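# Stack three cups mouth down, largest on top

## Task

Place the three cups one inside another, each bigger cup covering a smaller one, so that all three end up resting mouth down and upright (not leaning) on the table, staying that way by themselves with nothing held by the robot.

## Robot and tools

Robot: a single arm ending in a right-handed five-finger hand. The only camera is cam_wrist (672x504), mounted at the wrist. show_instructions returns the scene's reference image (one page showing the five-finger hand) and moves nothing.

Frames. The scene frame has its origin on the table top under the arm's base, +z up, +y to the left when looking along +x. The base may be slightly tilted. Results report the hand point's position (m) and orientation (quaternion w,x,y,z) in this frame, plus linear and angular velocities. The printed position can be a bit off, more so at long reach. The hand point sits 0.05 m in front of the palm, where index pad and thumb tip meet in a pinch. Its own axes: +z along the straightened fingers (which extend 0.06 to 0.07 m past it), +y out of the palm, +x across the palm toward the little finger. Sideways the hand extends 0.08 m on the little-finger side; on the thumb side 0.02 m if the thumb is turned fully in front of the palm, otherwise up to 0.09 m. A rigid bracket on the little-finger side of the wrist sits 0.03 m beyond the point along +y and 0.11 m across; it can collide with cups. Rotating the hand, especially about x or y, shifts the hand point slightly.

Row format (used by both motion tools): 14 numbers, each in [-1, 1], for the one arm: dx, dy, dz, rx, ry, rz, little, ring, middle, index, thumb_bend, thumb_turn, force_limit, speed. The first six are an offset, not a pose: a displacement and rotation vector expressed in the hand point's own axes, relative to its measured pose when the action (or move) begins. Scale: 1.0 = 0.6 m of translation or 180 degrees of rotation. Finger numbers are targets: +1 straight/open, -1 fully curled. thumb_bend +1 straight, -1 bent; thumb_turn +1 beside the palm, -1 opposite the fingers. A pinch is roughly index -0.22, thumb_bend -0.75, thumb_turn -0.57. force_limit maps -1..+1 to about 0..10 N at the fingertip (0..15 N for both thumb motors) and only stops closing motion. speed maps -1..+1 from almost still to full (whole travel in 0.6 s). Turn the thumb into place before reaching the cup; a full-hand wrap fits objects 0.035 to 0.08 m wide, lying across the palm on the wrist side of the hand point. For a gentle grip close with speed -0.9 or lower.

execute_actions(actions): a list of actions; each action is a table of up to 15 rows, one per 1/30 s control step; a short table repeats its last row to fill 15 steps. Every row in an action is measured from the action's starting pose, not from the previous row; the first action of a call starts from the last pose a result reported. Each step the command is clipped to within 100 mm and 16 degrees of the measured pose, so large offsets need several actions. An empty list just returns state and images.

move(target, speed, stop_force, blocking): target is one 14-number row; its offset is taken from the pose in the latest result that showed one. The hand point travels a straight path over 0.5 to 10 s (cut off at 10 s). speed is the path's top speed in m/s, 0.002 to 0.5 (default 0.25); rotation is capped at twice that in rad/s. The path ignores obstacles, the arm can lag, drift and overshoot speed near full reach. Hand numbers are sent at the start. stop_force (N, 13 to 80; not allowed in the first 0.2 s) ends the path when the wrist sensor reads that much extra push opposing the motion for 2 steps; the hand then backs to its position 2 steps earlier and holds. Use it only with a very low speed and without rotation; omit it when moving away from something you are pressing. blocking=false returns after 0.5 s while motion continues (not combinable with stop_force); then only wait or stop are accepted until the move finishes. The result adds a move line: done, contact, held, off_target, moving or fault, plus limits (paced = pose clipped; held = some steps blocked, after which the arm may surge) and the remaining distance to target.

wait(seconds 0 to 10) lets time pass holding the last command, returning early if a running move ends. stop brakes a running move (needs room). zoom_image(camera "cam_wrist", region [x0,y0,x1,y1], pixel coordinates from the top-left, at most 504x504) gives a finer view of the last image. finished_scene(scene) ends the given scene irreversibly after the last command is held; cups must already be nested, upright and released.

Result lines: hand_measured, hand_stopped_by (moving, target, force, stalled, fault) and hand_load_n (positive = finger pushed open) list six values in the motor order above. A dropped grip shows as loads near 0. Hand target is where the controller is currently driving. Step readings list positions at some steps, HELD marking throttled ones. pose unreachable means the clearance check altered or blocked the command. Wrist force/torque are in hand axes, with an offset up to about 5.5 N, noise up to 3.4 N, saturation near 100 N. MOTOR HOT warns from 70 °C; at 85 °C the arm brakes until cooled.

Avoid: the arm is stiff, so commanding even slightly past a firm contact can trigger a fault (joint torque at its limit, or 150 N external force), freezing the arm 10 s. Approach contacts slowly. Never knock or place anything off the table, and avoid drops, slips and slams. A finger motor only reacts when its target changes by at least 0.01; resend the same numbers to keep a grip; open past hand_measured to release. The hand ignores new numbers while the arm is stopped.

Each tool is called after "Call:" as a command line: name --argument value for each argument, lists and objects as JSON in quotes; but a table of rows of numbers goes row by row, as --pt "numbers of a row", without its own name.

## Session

Call:
execute_actions --actions '[]'

Scene clock: 0.00 s.
end_effector_position=(+0.9036, -0.3155, +0.1795) hand_measured=(+1.000, +1.000, +1.000, +1.000, +1.000, +1.000) hand_load_n=(+0.0, +0.0, +0.0, +0.0, +0.0, +0.0) hand_stopped_by=(target, target, target, target, target, target) hand_force_limit=0.00 hand_speed=-0.80 end_effector_quat_wxyz=(-0.059, +0.953, -0.293, -0.053) end_effector_velocity=(-0.000, -0.000, -0.002) end_effector_angular_velocity=(+0.000, +0.001, +0.000)
Joint positions: [-0.457 -0.41   0.472  1.628  1.466 -4.614]
Joint velocities: [-0.     0.001  0.001 -0.001  0.    -0.   ]
Wrist force (N, on the end effector, along its own x y z axes, offset not removed): no reading
Wrist torque (N m, same axes, about the end effector's origin, offset not removed): no reading
Hand target: +0.904, -0.315, +0.180; -0.059, +0.953, -0.293, -0.053

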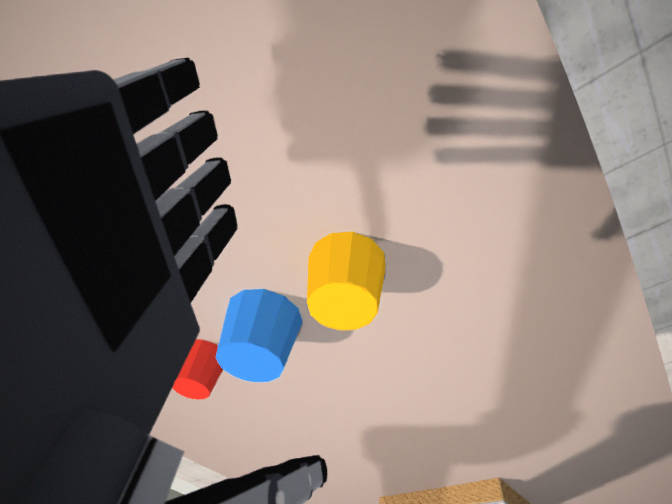

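Call:
move --target '[-0.578,-0.01,0.046,0.12,0.517,-0.181,1,1,1,1,1,-1,0,0]' --speed 0.35

Call:
move --target '[-0.27,0.2,0.02,0,0,0,1,1,1,1,1,-1,0,0]' --speed 0.2

Scene clock: 4.27 s.
end_effector_position=(+0.6198, -0.1160, +0.1990) hand_measured=(+1.000, +1.000, +1.000, +1.000, +1.000, -1.000) hand_load_n=(+0.0, +0.0, +0.0, +0.0, +0.0, +0.0) hand_stopped_by=(target, target, target, target, target, target) hand_force_limit=0.00 hand_speed=0.00 end_effector_quat_wxyz=(-0.000, +0.708, +0.001, +0.706) end_effector_velocity=(+0.000, -0.000, +0.001) end_effector_angular_velocity=(-0.002, -0.019, +0.002)
Joint positions: [-0.641 -1.553  2.577 -1.035  0.894 -4.701]
Joint velocities: [-0.003  0.006  0.008 -0.039 -0.005  0.013]
Wrist force (N, on the end effector, along its own x y z axes, offset not removed): [0.5 -4.9 -1.1]
Wrist torque (N m, same axes, about the end effector's origin, offset not removed): [-0.53 0.01 -0.15]
Hand target: +0.620, -0.116, +0.199; -0.000, +0.707, +0.001, +0.707
Off the commanded pose: 0.001 m, 0 deg.
move: done

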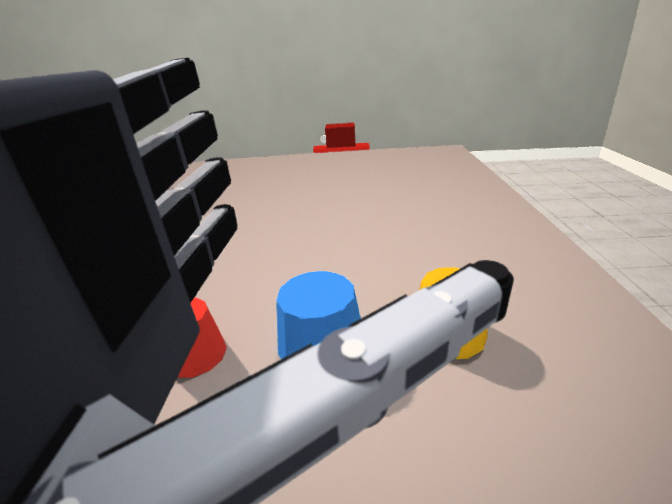

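Scene clock: 5.97 s.
end_effector_position=(+0.6315, -0.2362, +0.0374) hand_measured=(+1.000, +1.000, +1.000, +1.000, +1.000, -1.000) hand_load_n=(+0.0, +0.0, +0.0, +0.0, +0.0, +0.0) hand_stopped_by=(target, target, target, target, target, target) hand_force_limit=0.00 hand_speed=0.00 end_effector_quat_wxyz=(-0.000, +0.708, +0.001, +0.706) end_effector_velocity=(+0.002, -0.004, -0.001) end_effector_angular_velocity=(-0.002, -0.004, -0.000)
Joint positions: [-0.863 -1.048  2.518 -1.483  0.672 -4.697]
Joint velocities: [-0.003  0.008 -0.005 -0.011 -0.002  0.003]
Wrist force (N, on the end effector, along its own x y z axes, offset not removed): [-2.6 -2.4 2.5]
Wrist torque (N m, same axes, about the end effector's origin, offset not removed): [-0.38 0.37 -0.30]
Hand target: +0.632, -0.236, +0.037; -0.001, +0.708, +0.001, +0.706
Off the commanded pose: 0.000 m, 0 deg.
move: done

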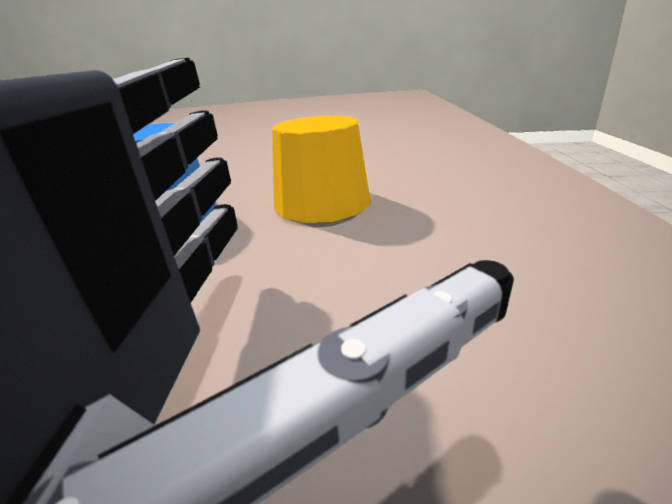

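Call:
move --target '[-0.012,0,0.22,0,0,0,1,1,1,1,1,-1,0,0]' --speed 0.1

Scene clock: 8.23 s.
end_effector_position=(+0.7631, -0.2359, +0.0299) hand_measured=(+1.000, +1.000, +1.000, +1.000, +1.000, -1.000) hand_load_n=(+0.0, +0.0, +0.0, +0.0, +0.0, +0.0) hand_stopped_by=(target, target, target, target, target, target) hand_force_limit=0.00 hand_speed=0.00 end_effector_quat_wxyz=(-0.000, +0.708, +0.001, +0.706) end_effector_velocity=(+0.003, +0.001, -0.002) end_effector_angular_velocity=(+0.000, +0.002, +0.001)
Joint positions: [-0.646 -0.976  2.278 -1.313  0.889 -4.701]
Joint velocities: [ 0.004  0.004 -0.005  0.004  0.003 -0.001]
Wrist force (N, on the end effector, along its own x y z axes, offset not removed): [-0.2 -9.7 -2.0]
Wrist torque (N m, same axes, about the end effector's origin, offset not removed): [-0.96 -0.06 -0.30]
Hand target: +0.763, -0.236, +0.030; -0.000, +0.708, +0.001, +0.706
Off the commanded pose: 0.000 m, 0 deg.
move: done

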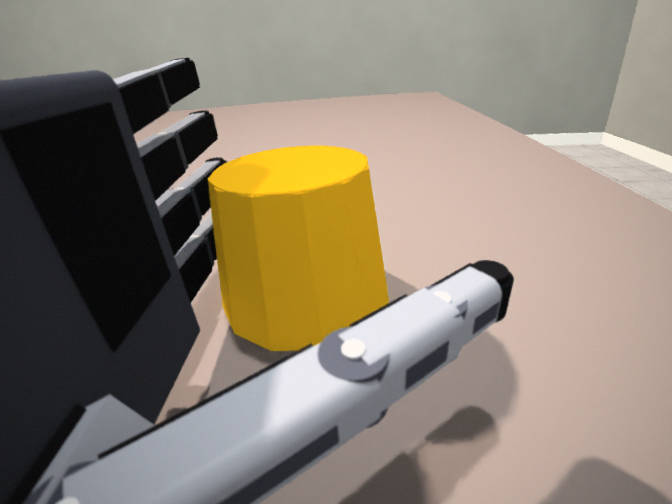

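Call:
move --target '[-0.003,0,0.055,0,0,0,1,1,1,1,1,-1,0,0]' --speed 0.08

Call:
move --target '[0,0,0,0,0,0,1,1,-1,-1,-1,-1,0,-0.6]'

Call:
move --target '[0.15,0,0,0,0,0,1,1,-1,-1,-1,-1,0,-0.6]' --speed 0.12

Call:
move --target '[-0.015,-0.66,-0.04,0,0,0,1,1,-1,-1,-1,-1,0,-0.6]'

Scene clock: 10.03 s.
end_effector_position=(+0.7957, -0.2359, +0.0280) hand_measured=(+1.000, +1.000, +1.000, +1.000, +1.000, -1.000) hand_load_n=(+0.0, +0.0, +0.0, +0.0, +0.0, +0.0) hand_stopped_by=(target, target, target, target, target, target) hand_force_limit=0.00 hand_speed=0.00 end_effector_quat_wxyz=(-0.000, +0.708, +0.001, +0.706) end_effector_velocity=(+0.002, -0.000, -0.001) end_effector_angular_velocity=(+0.000, +0.001, -0.001)
Joint positions: [-0.607 -0.953  2.216 -1.274  0.928 -4.702]
Joint velocities: [ 0.002  0.003 -0.005  0.003  0.003 -0.001]
Wrist force (N, on the end effector, along its own x y z axes, offset not removed): [-0.9 -6.9 1.8]
Wrist torque (N m, same axes, about the end effector's origin, offset not removed): [-0.70 0.18 -0.33]
Hand target: +0.796, -0.236, +0.028; -0.000, +0.708, +0.001, +0.706
Off the commanded pose: 0.000 m, 0 deg.
move: done

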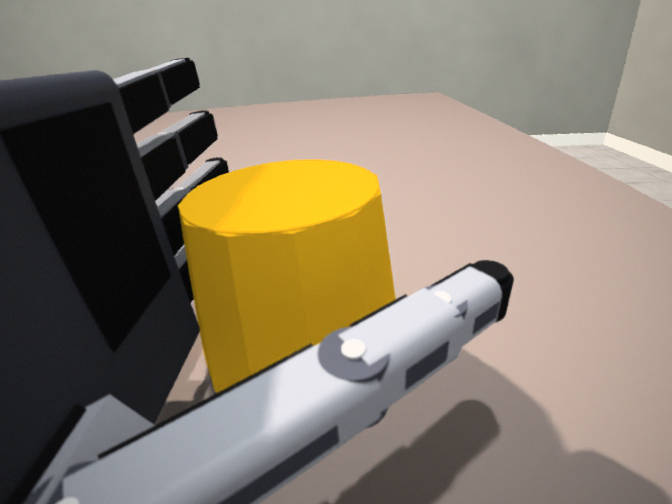

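Scene clock: 11.50 s.
end_effector_position=(+0.7957, -0.2359, +0.0280) hand_measured=(+1.000, +1.000, +0.204, +0.272, +0.554, -1.000) hand_load_n=(+0.0, +0.0, +5.0, +4.5, +10.5, -0.5) hand_stopped_by=(target, target, force, force, force, target) hand_force_limit=0.00 hand_speed=-0.60 end_effector_quat_wxyz=(-0.000, +0.708, +0.001, +0.706) end_effector_velocity=(-0.000, -0.000, +0.001) end_effector_angular_velocity=(-0.000, -0.000, -0.002)
Joint positions: [-0.607 -0.953  2.216 -1.274  0.928 -4.702]
Joint velocities: [-0.    -0.001  0.001  0.     0.002 -0.   ]
Wrist force (N, on the end effector, along its own x y z axes, offset not removed): [-1.7 -8.0 -0.1]
Wrist torque (N m, same axes, about the end effector's origin, offset not removed): [-0.84 0.23 -0.34]
Hand target: +0.796, -0.236, +0.028; -0.000, +0.708, +0.001, +0.706
Off the commanded pose: 0.000 m, 0 deg.
move: done

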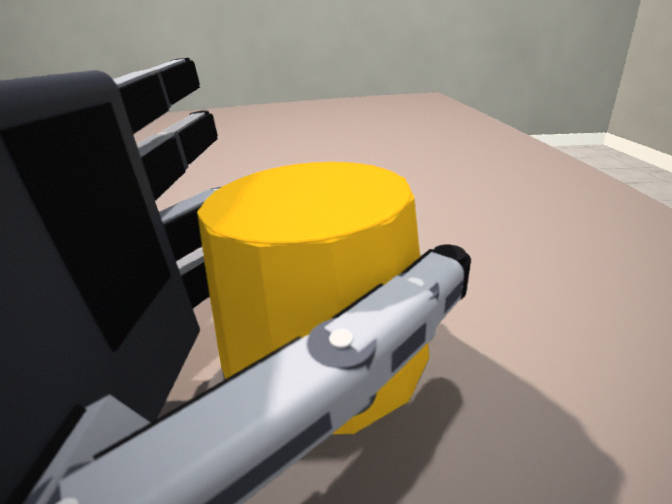

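Scene clock: 12.83 s.
end_effector_position=(+0.7959, -0.2357, +0.1177) hand_measured=(+1.000, +1.000, +0.204, +0.272, +0.554, -1.000) hand_load_n=(+0.0, +0.0, +5.0, +5.0, +10.5, -0.5) hand_stopped_by=(target, target, force, force, force, target) hand_force_limit=0.00 hand_speed=-0.60 end_effector_quat_wxyz=(-0.000, +0.708, +0.001, +0.706) end_effector_velocity=(-0.000, -0.000, +0.003) end_effector_angular_velocity=(-0.001, +0.000, -0.000)
Joint positions: [-0.608 -1.123  2.218 -1.105  0.927 -4.702]
Joint velocities: [-0.    -0.006 -0.001  0.007 -0.    -0.001]
Wrist force (N, on the end effector, along its own x y z axes, offset not removed): [-1.3 -10.3 -3.1]
Wrist torque (N m, same axes, about the end effector's origin, offset not removed): [-1.10 0.01 -0.70]
Hand target: +0.796, -0.236, +0.118; -0.000, +0.708, +0.001, +0.706
Off the commanded pose: 0.000 m, 0 deg.
move: done

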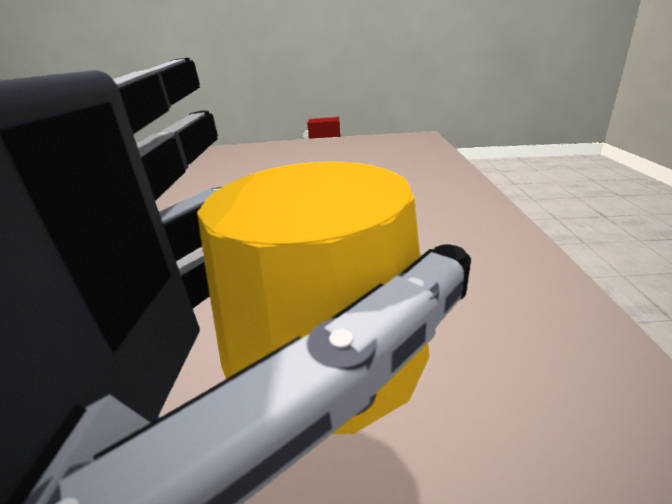

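Scene clock: 15.13 s.
end_effector_position=(+0.7714, +0.1602, +0.1076) hand_measured=(+1.000, +1.000, +0.204, +0.272, +0.554, -1.000) hand_load_n=(+0.0, +0.0, +5.0, +5.0, +10.5, -0.5) hand_stopped_by=(target, target, force, force, force, target) hand_force_limit=0.00 hand_speed=-0.60 end_effector_quat_wxyz=(-0.000, +0.708, +0.002, +0.706) end_effector_velocity=(-0.000, +0.003, -0.001) end_effector_angular_velocity=(-0.001, +0.001, -0.001)
Joint positions: [ 0.122 -1.115  2.233 -1.126  1.656 -4.71 ]
Joint velocities: [ 0.007  0.002 -0.003  0.002  0.008 -0.001]
Wrist force (N, on the end effector, along its own x y z axes, offset not removed): [-5.1 -3.0 -6.1]
Wrist torque (N m, same axes, about the end effector's origin, offset not removed): [0.41 1.05 -0.34]
Hand target: +0.771, +0.161, +0.108; -0.000, +0.708, +0.002, +0.706
Off the commanded pose: 0.001 m, 0 deg.
move: done

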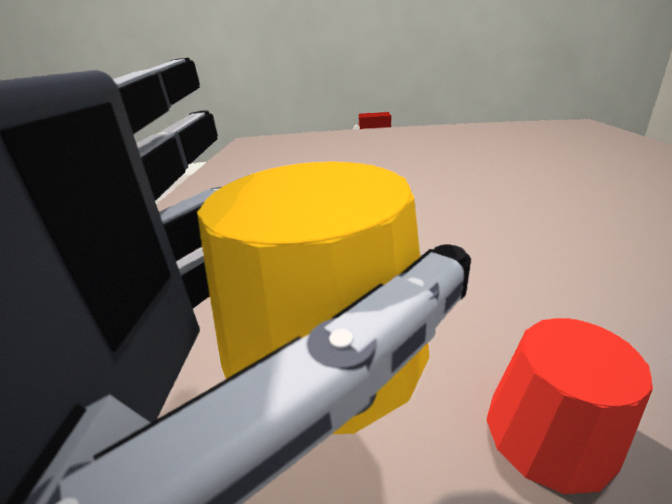

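Call:
move --target '[-0.012,0.174,0.013,0,0,0,1,1,-1,-1,-1,-1,0,-0.6]' --speed 0.15

Call:
move --target '[-0.05,0,0,0,0,0,1,1,-1,-1,-1,-1,0,-0.6]' --speed 0.025 --stop_force 13

Scene clock: 17.17 s.
end_effector_position=(+0.7794, +0.0560, +0.1008) hand_measured=(+1.000, +1.000, +0.204, +0.272, +0.554, -1.000) hand_load_n=(+0.0, +0.0, +5.0, +5.0, +10.5, -0.5) hand_stopped_by=(target, target, force, force, force, target) hand_force_limit=0.00 hand_speed=-0.60 end_effector_quat_wxyz=(-0.000, +0.708, +0.002, +0.706) end_effector_velocity=(-0.000, -0.002, -0.001) end_effector_angular_velocity=(+0.000, +0.003, +0.001)
Joint positions: [-0.084 -1.125  2.284 -1.167  1.451 -4.708]
Joint velocities: [-0.005  0.001  0.001  0.    -0.006 -0.   ]
Wrist force (N, on the end effector, along its own x y z axes, offset not removed): [2.2 1.2 -4.1]
Wrist torque (N m, same axes, about the end effector's origin, offset not removed): [0.86 -0.15 0.13]
Hand target: +0.779, +0.056, +0.101; -0.000, +0.708, +0.002, +0.706
Off the commanded pose: 0.000 m, 0 deg.
move: done

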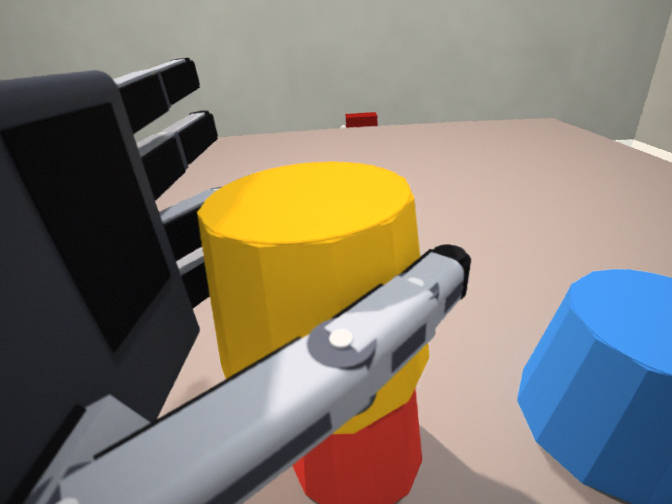

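Scene clock: 18.73 s.
end_effector_position=(+0.7792, +0.0560, +0.0711) hand_measured=(+1.000, +1.000, +0.204, +0.272, +0.554, -1.000) hand_load_n=(+0.0, +0.0, +5.0, +5.0, +10.5, -0.5) hand_stopped_by=(target, target, force, force, force, target) hand_force_limit=0.00 hand_speed=-0.60 end_effector_quat_wxyz=(-0.000, +0.708, +0.002, +0.706) end_effector_velocity=(+0.000, -0.001, -0.002) end_effector_angular_velocity=(+0.001, -0.001, -0.003)
Joint positions: [-0.084 -1.065  2.285 -1.228  1.451 -4.708]
Joint velocities: [-0.001  0.005 -0.    -0.005  0.002  0.001]
Wrist force (N, on the end effector, along its own x y z axes, offset not removed): [2.3 -5.3 -1.9]
Wrist torque (N m, same axes, about the end effector's origin, offset not removed): [-0.64 0.08 -0.17]
Hand target: +0.779, +0.056, +0.071; -0.000, +0.708, +0.002, +0.706
Off the commanded pose: 0.000 m, 0 deg.
move: done

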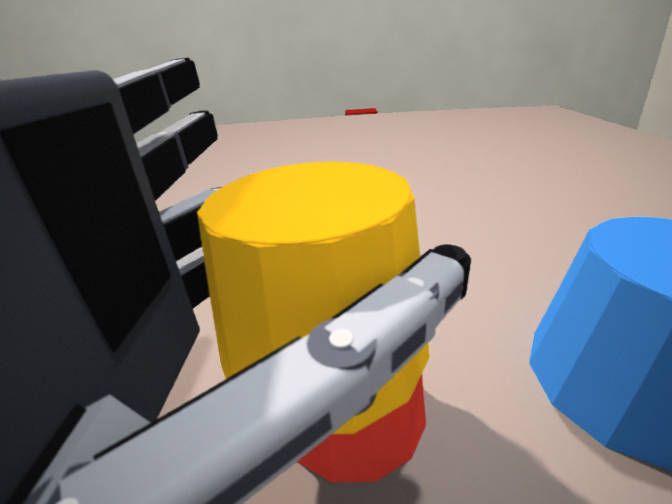

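Call:
move --target '[-0.069,0.007,0,0,0,0,1,1,-1,-1,-1,-1,0,-0.6]' --speed 0.03 --stop_force 15

Call:
move --target '[0,0,0,0,0,0,1,1,1,1,1,-1,0,0]'

Call:
move --target '[0,0,-0.23,0,0,0,1,1,1,1,1,-1,0,0]' --speed 0.2

Call:
move --target '[0.008,0.23,0,0,0,0,1,1,1,1,1,-1,0,0]' --speed 0.2

Scene clock: 21.13 s.
end_effector_position=(+0.7791, +0.0517, +0.0300) hand_measured=(+1.000, +1.000, +0.204, +0.272, +0.554, -1.000) hand_load_n=(+0.0, +0.0, +5.0, +5.0, +10.5, -0.5) hand_stopped_by=(target, target, force, force, force, target) hand_force_limit=0.00 hand_speed=-0.60 end_effector_quat_wxyz=(-0.000, +0.708, +0.002, +0.706) end_effector_velocity=(-0.000, -0.001, -0.003) end_effector_angular_velocity=(+0.001, +0.002, -0.002)
Joint positions: [-0.092 -0.981  2.282 -1.31   1.443 -4.708]
Joint velocities: [-0.     0.006 -0.001 -0.003  0.002  0.   ]
Wrist force (N, on the end effector, along its own x y z axes, offset not removed): [4.5 -6.2 3.5]
Wrist torque (N m, same axes, about the end effector's origin, offset not removed): [-0.90 -0.86 0.18]
Hand target: +0.779, +0.052, +0.030; -0.000, +0.708, +0.002, +0.706
Off the commanded pose: 0.000 m, 0 deg.
move: done

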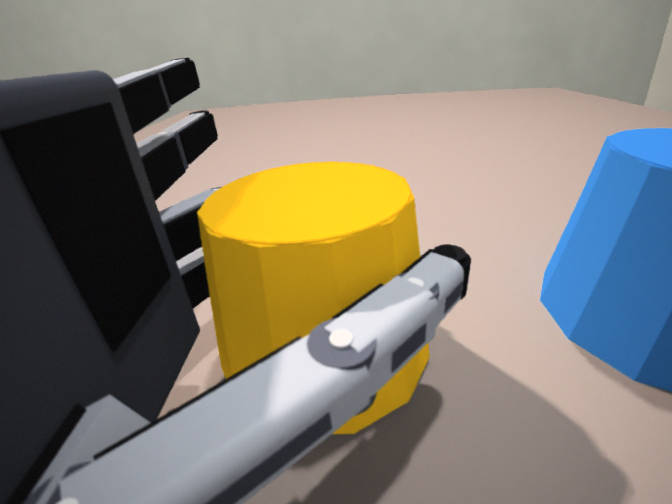

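Scene clock: 21.90 s.
end_effector_position=(+0.7791, +0.0517, +0.0300) hand_measured=(+1.000, +1.000, +1.000, +1.000, +1.000, -1.000) hand_load_n=(+0.0, +0.0, +0.0, +0.0, +0.0, +0.0) hand_stopped_by=(target, target, target, target, target, target) hand_force_limit=0.00 hand_speed=0.00 end_effector_quat_wxyz=(-0.000, +0.708, +0.002, +0.706) end_effector_velocity=(+0.001, +0.000, +0.001) end_effector_angular_velocity=(-0.001, -0.002, +0.002)
Joint positions: [-0.092 -0.981  2.282 -1.31   1.443 -4.708]
Joint velocities: [ 0.     0.    -0.001 -0.001 -0.002 -0.001]
Wrist force (N, on the end effector, along its own x y z axes, offset not removed): [2.0 -5.4 -1.7]
Wrist torque (N m, same axes, about the end effector's origin, offset not removed): [-0.58 -0.21 0.03]
Hand target: +0.779, +0.052, +0.030; -0.000, +0.708, +0.002, +0.706
Off the commanded pose: 0.000 m, 0 deg.
move: done

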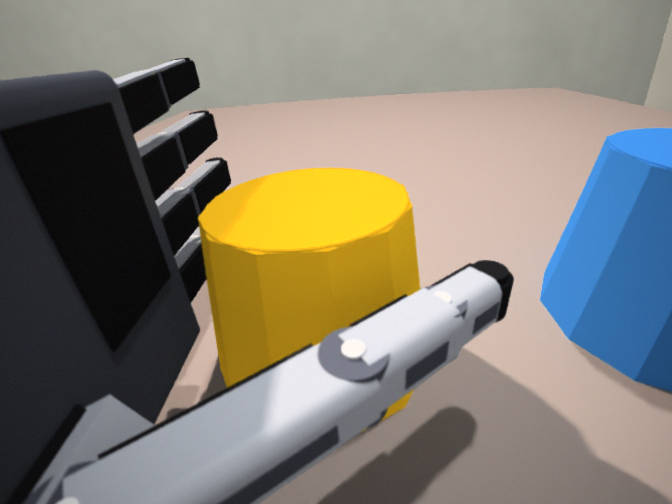

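Scene clock: 23.30 s.
end_effector_position=(+0.6415, +0.0515, +0.0302) hand_measured=(+1.000, +1.000, +1.000, +1.000, +1.000, -1.000) hand_load_n=(+0.0, +0.0, +0.0, +0.0, +0.0, +0.0) hand_stopped_by=(target, target, target, target, target, target) hand_force_limit=0.00 hand_speed=0.00 end_effector_quat_wxyz=(-0.000, +0.708, +0.002, +0.706) end_effector_velocity=(-0.004, +0.001, -0.000) end_effector_angular_velocity=(+0.000, +0.001, +0.002)
Joint positions: [-0.141 -1.036  2.544 -1.516  1.394 -4.707]
Joint velocities: [-0.002 -0.     0.008 -0.007 -0.005 -0.   ]
Wrist force (N, on the end effector, along its own x y z axes, offset not removed): [-0.2 -1.0 -0.4]
Wrist torque (N m, same axes, about the end effector's origin, offset not removed): [0.12 0.08 0.03]
Hand target: +0.641, +0.051, +0.030; -0.000, +0.708, +0.002, +0.706
Off the commanded pose: 0.000 m, 0 deg.
move: done

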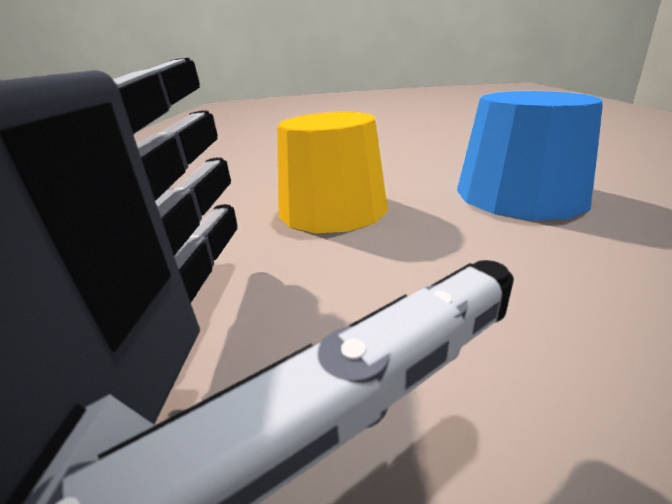

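Scene clock: 24.70 s.
end_effector_position=(+0.6416, -0.0863, +0.0355) hand_measured=(+1.000, +1.000, +1.000, +1.000, +1.000, -1.000) hand_load_n=(+0.0, +0.0, +0.0, +0.0, +0.0, +0.0) hand_stopped_by=(target, target, target, target, target, target) hand_force_limit=0.00 hand_speed=0.00 end_effector_quat_wxyz=(-0.000, +0.708, +0.001, +0.706) end_effector_velocity=(-0.000, -0.002, -0.000) end_effector_angular_velocity=(+0.000, +0.002, +0.002)
Joint positions: [-0.521 -1.052  2.575 -1.532  1.014 -4.703]
Joint velocities: [-0.008 -0.     0.     0.002 -0.01  -0.001]
Wrist force (N, on the end effector, along its own x y z axes, offset not removed): [3.4 -1.4 -0.7]
Wrist torque (N m, same axes, about the end effector's origin, offset not removed): [0.15 -0.33 0.08]
Hand target: +0.642, -0.087, +0.035; -0.000, +0.708, +0.001, +0.706
Off the commanded pose: 0.000 m, 0 deg.
move: done

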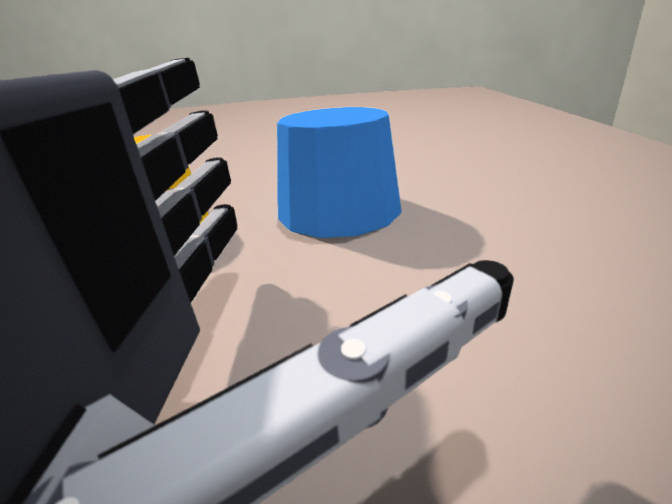

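Call:
move --target '[-0.002,0.008,0.235,0,0,0,1,1,1,1,1,-1,0,0]' --speed 0.12

Call:
move --target '[0,0,0,0,0,0,1,1,-1,-1,-1,-1,0,-0.6]'

Call:
move --target '[0.13,0,0,0,0,0,1,1,-1,-1,-1,-1,0,-0.6]' --speed 0.12

Call:
move --target '[0,-0.241,-0.008,0,0,0,1,1,-1,-1,-1,-1,0,-0.6]' --speed 0.18

Scene clock: 26.90 s.
end_effector_position=(+0.7822, -0.0909, +0.0340) hand_measured=(+1.000, +1.000, +1.000, +1.000, +1.000, -1.000) hand_load_n=(+0.0, +0.0, +0.0, +0.0, +0.0, +0.0) hand_stopped_by=(target, target, target, target, target, target) hand_force_limit=0.00 hand_speed=0.00 end_effector_quat_wxyz=(-0.000, +0.708, +0.001, +0.706) end_effector_velocity=(+0.003, -0.001, +0.000) end_effector_angular_velocity=(-0.001, -0.001, -0.002)
Joint positions: [-0.372 -0.992  2.299 -1.315  1.163 -4.705]
Joint velocities: [ 0.002  0.002 -0.005  0.002  0.004 -0.001]
Wrist force (N, on the end effector, along its own x y z axes, offset not removed): [2.8 -5.8 3.4]
Wrist torque (N m, same axes, about the end effector's origin, offset not removed): [-0.86 -0.55 0.10]
Hand target: +0.783, -0.091, +0.034; -0.000, +0.708, +0.001, +0.706
Off the commanded pose: 0.000 m, 0 deg.
move: done

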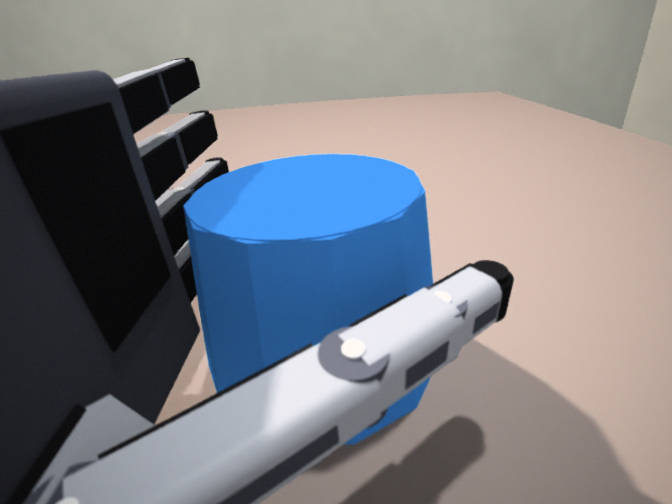

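Scene clock: 28.07 s.
end_effector_position=(+0.7822, -0.0909, +0.0339) hand_measured=(+1.000, +1.000, +0.404, +0.492, +0.706, -1.000) hand_load_n=(+0.0, +0.0, +5.5, +3.0, +12.0, +0.5) hand_stopped_by=(target, target, force, force, force, target) hand_force_limit=0.00 hand_speed=-0.60 end_effector_quat_wxyz=(-0.000, +0.708, +0.001, +0.706) end_effector_velocity=(-0.000, -0.001, -0.001) end_effector_angular_velocity=(+0.000, +0.002, -0.001)
Joint positions: [-0.372 -0.992  2.299 -1.315  1.163 -4.705]
Joint velocities: [-0.001  0.001 -0.001  0.002  0.001 -0.   ]
Wrist force (N, on the end effector, along its own x y z axes, offset not removed): [-3.0 -7.1 3.5]
Wrist torque (N m, same axes, about the end effector's origin, offset not removed): [-1.10 0.35 -0.26]
Hand target: +0.782, -0.091, +0.034; -0.000, +0.708, +0.001, +0.706
Off the commanded pose: 0.000 m, 0 deg.
move: done

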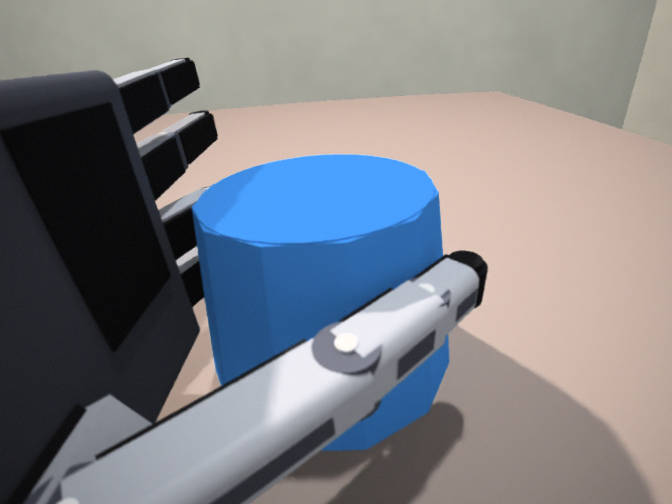

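Scene clock: 29.30 s.
end_effector_position=(+0.7824, -0.0907, +0.1117) hand_measured=(+1.000, +1.000, +0.404, +0.492, +0.706, -1.000) hand_load_n=(+0.0, +0.0, +5.5, +3.0, +12.0, +0.5) hand_stopped_by=(target, target, force, force, force, target) hand_force_limit=0.00 hand_speed=-0.60 end_effector_quat_wxyz=(-0.000, +0.708, +0.001, +0.706) end_effector_velocity=(-0.001, +0.000, +0.002) end_effector_angular_velocity=(+0.000, +0.001, +0.000)
Joint positions: [-0.373 -1.153  2.3   -1.156  1.162 -4.705]
Joint velocities: [-0.    -0.005  0.     0.006 -0.    -0.001]
Wrist force (N, on the end effector, along its own x y z axes, offset not removed): [-0.4 -9.7 2.4]
Wrist torque (N m, same axes, about the end effector's origin, offset not removed): [-1.28 -0.27 -0.40]
Hand target: +0.782, -0.091, +0.112; -0.000, +0.708, +0.001, +0.706
Off the commanded pose: 0.000 m, 0 deg.
move: done

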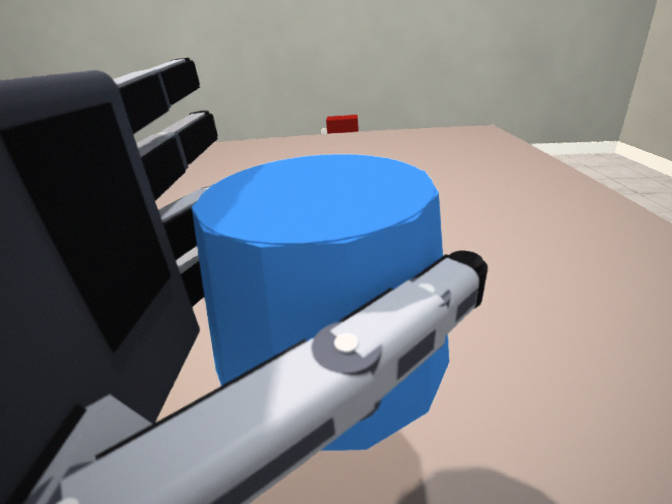

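Scene clock: 30.77 s.
end_effector_position=(+0.7774, +0.0537, +0.1113) hand_measured=(+1.000, +1.000, +0.404, +0.492, +0.706, -1.000) hand_load_n=(+0.0, +0.0, +5.5, +3.0, +12.0, +0.5) hand_stopped_by=(target, target, force, force, force, target) hand_force_limit=0.00 hand_speed=-0.60 end_effector_quat_wxyz=(-0.000, +0.708, +0.001, +0.706) end_effector_velocity=(-0.001, +0.002, -0.001) end_effector_angular_velocity=(-0.001, +0.001, -0.003)
Joint positions: [-0.089 -1.148  2.287 -1.148  1.446 -4.708]
Joint velocities: [ 0.006  0.001 -0.     0.     0.009 -0.001]
Wrist force (N, on the end effector, along its own x y z axes, offset not removed): [-3.1 -4.7 -5.3]
Wrist torque (N m, same axes, about the end effector's origin, offset not removed): [-0.02 0.60 -0.22]
Hand target: +0.777, +0.054, +0.111; -0.000, +0.708, +0.001, +0.706
Off the commanded pose: 0.000 m, 0 deg.
move: done

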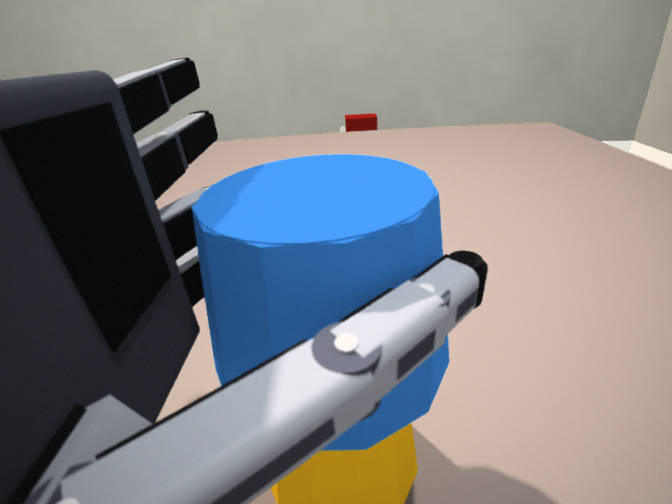

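Call:
move --target '[-0.128,-0.003,0,0,0,0,1,1,-1,-1,-1,-1,0,-0.6]' --speed 0.04 --stop_force 15

Call:
move --target '[0,0,0,0,0,0,1,1,1,1,1,-1,0,0]'

Call:
move --target '[0.02,-0.02,-0.15,0,0,0,1,1,1,1,1,-1,0,0]'

Scene clock: 33.63 s.
end_effector_position=(+0.7772, +0.0553, +0.0347) hand_measured=(+1.000, +1.000, +0.404, +0.492, +0.706, -1.000) hand_load_n=(+0.0, +0.0, +5.5, +3.0, +12.0, +0.5) hand_stopped_by=(target, target, force, force, force, target) hand_force_limit=0.00 hand_speed=-0.60 end_effector_quat_wxyz=(-0.000, +0.708, +0.001, +0.706) end_effector_velocity=(-0.001, +0.001, -0.003) end_effector_angular_velocity=(-0.000, +0.001, +0.002)
Joint positions: [-0.085 -0.991  2.285 -1.302  1.45  -4.708]
Joint velocities: [ 0.001  0.006  0.    -0.005 -0.001 -0.   ]
Wrist force (N, on the end effector, along its own x y z axes, offset not removed): [2.0 -7.8 1.3]
Wrist torque (N m, same axes, about the end effector's origin, offset not removed): [-0.95 -0.32 0.07]
Hand target: +0.777, +0.055, +0.034; -0.000, +0.708, +0.001, +0.706
Off the commanded pose: 0.000 m, 0 deg.
move: done

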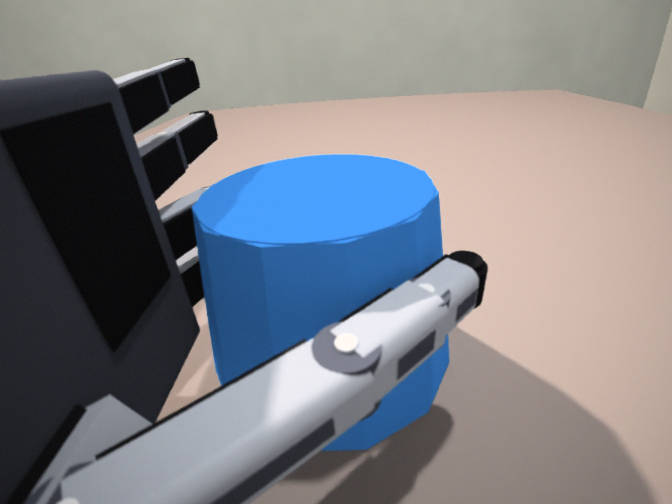

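Scene clock: 34.27 s.
end_effector_position=(+0.7772, +0.0553, +0.0346) hand_measured=(+1.000, +1.000, +1.000, +1.000, +1.000, -1.000) hand_load_n=(+0.0, +0.0, +0.0, +0.0, +0.0, +0.0) hand_stopped_by=(target, target, target, target, target, target) hand_force_limit=0.00 hand_speed=0.00 end_effector_quat_wxyz=(-0.000, +0.708, +0.001, +0.706) end_effector_velocity=(+0.001, -0.001, +0.001) end_effector_angular_velocity=(-0.001, -0.002, -0.001)
Joint positions: [-0.085 -0.991  2.285 -1.302  1.45  -4.708]
Joint velocities: [-0.001 -0.002 -0.001  0.     0.    -0.   ]
Wrist force (N, on the end effector, along its own x y z axes, offset not removed): [3.5 -5.2 -7.1]
Wrist torque (N m, same axes, about the end effector's origin, offset not removed): [-0.07 -0.37 0.18]
Hand target: +0.777, +0.055, +0.035; -0.000, +0.708, +0.001, +0.706
Off the commanded pose: 0.000 m, 0 deg.
move: done

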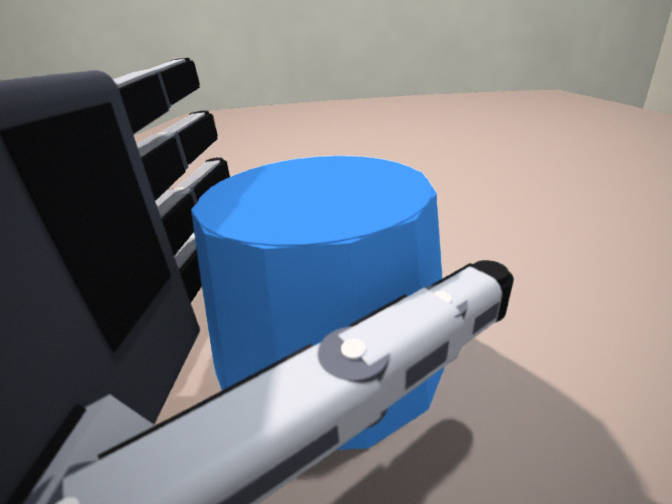

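Scene clock: 35.37 s.
end_effector_position=(+0.6876, +0.0672, +0.0467) hand_measured=(+1.000, +1.000, +1.000, +1.000, +1.000, -1.000) hand_load_n=(+0.0, +0.0, +0.0, +0.0, +0.0, +0.0) hand_stopped_by=(target, target, target, target, target, target) hand_force_limit=0.00 hand_speed=0.00 end_effector_quat_wxyz=(-0.000, +0.708, +0.002, +0.706) end_effector_velocity=(-0.003, -0.000, +0.001) end_effector_angular_velocity=(+0.000, +0.001, -0.001)
Joint positions: [-0.082 -1.065  2.451 -1.395  1.453 -4.708]
Joint velocities: [-0.001 -0.003  0.006 -0.002 -0.     0.   ]
Wrist force (N, on the end effector, along its own x y z axes, offset not removed): [3.4 -10.7 -0.7]
Wrist torque (N m, same axes, about the end effector's origin, offset not removed): [-1.29 -0.48 -0.17]
Hand target: +0.687, +0.067, +0.047; -0.000, +0.708, +0.001, +0.706
Off the commanded pose: 0.000 m, 0 deg.
move: done

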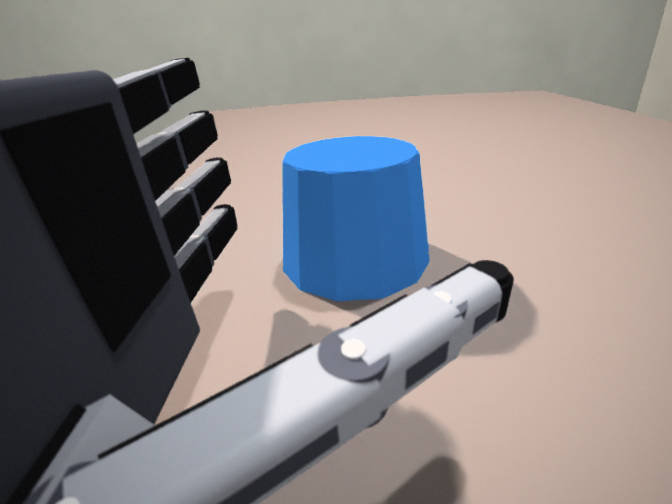

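Call:
finished_scene --scene 2

The scene is finished: the task was done.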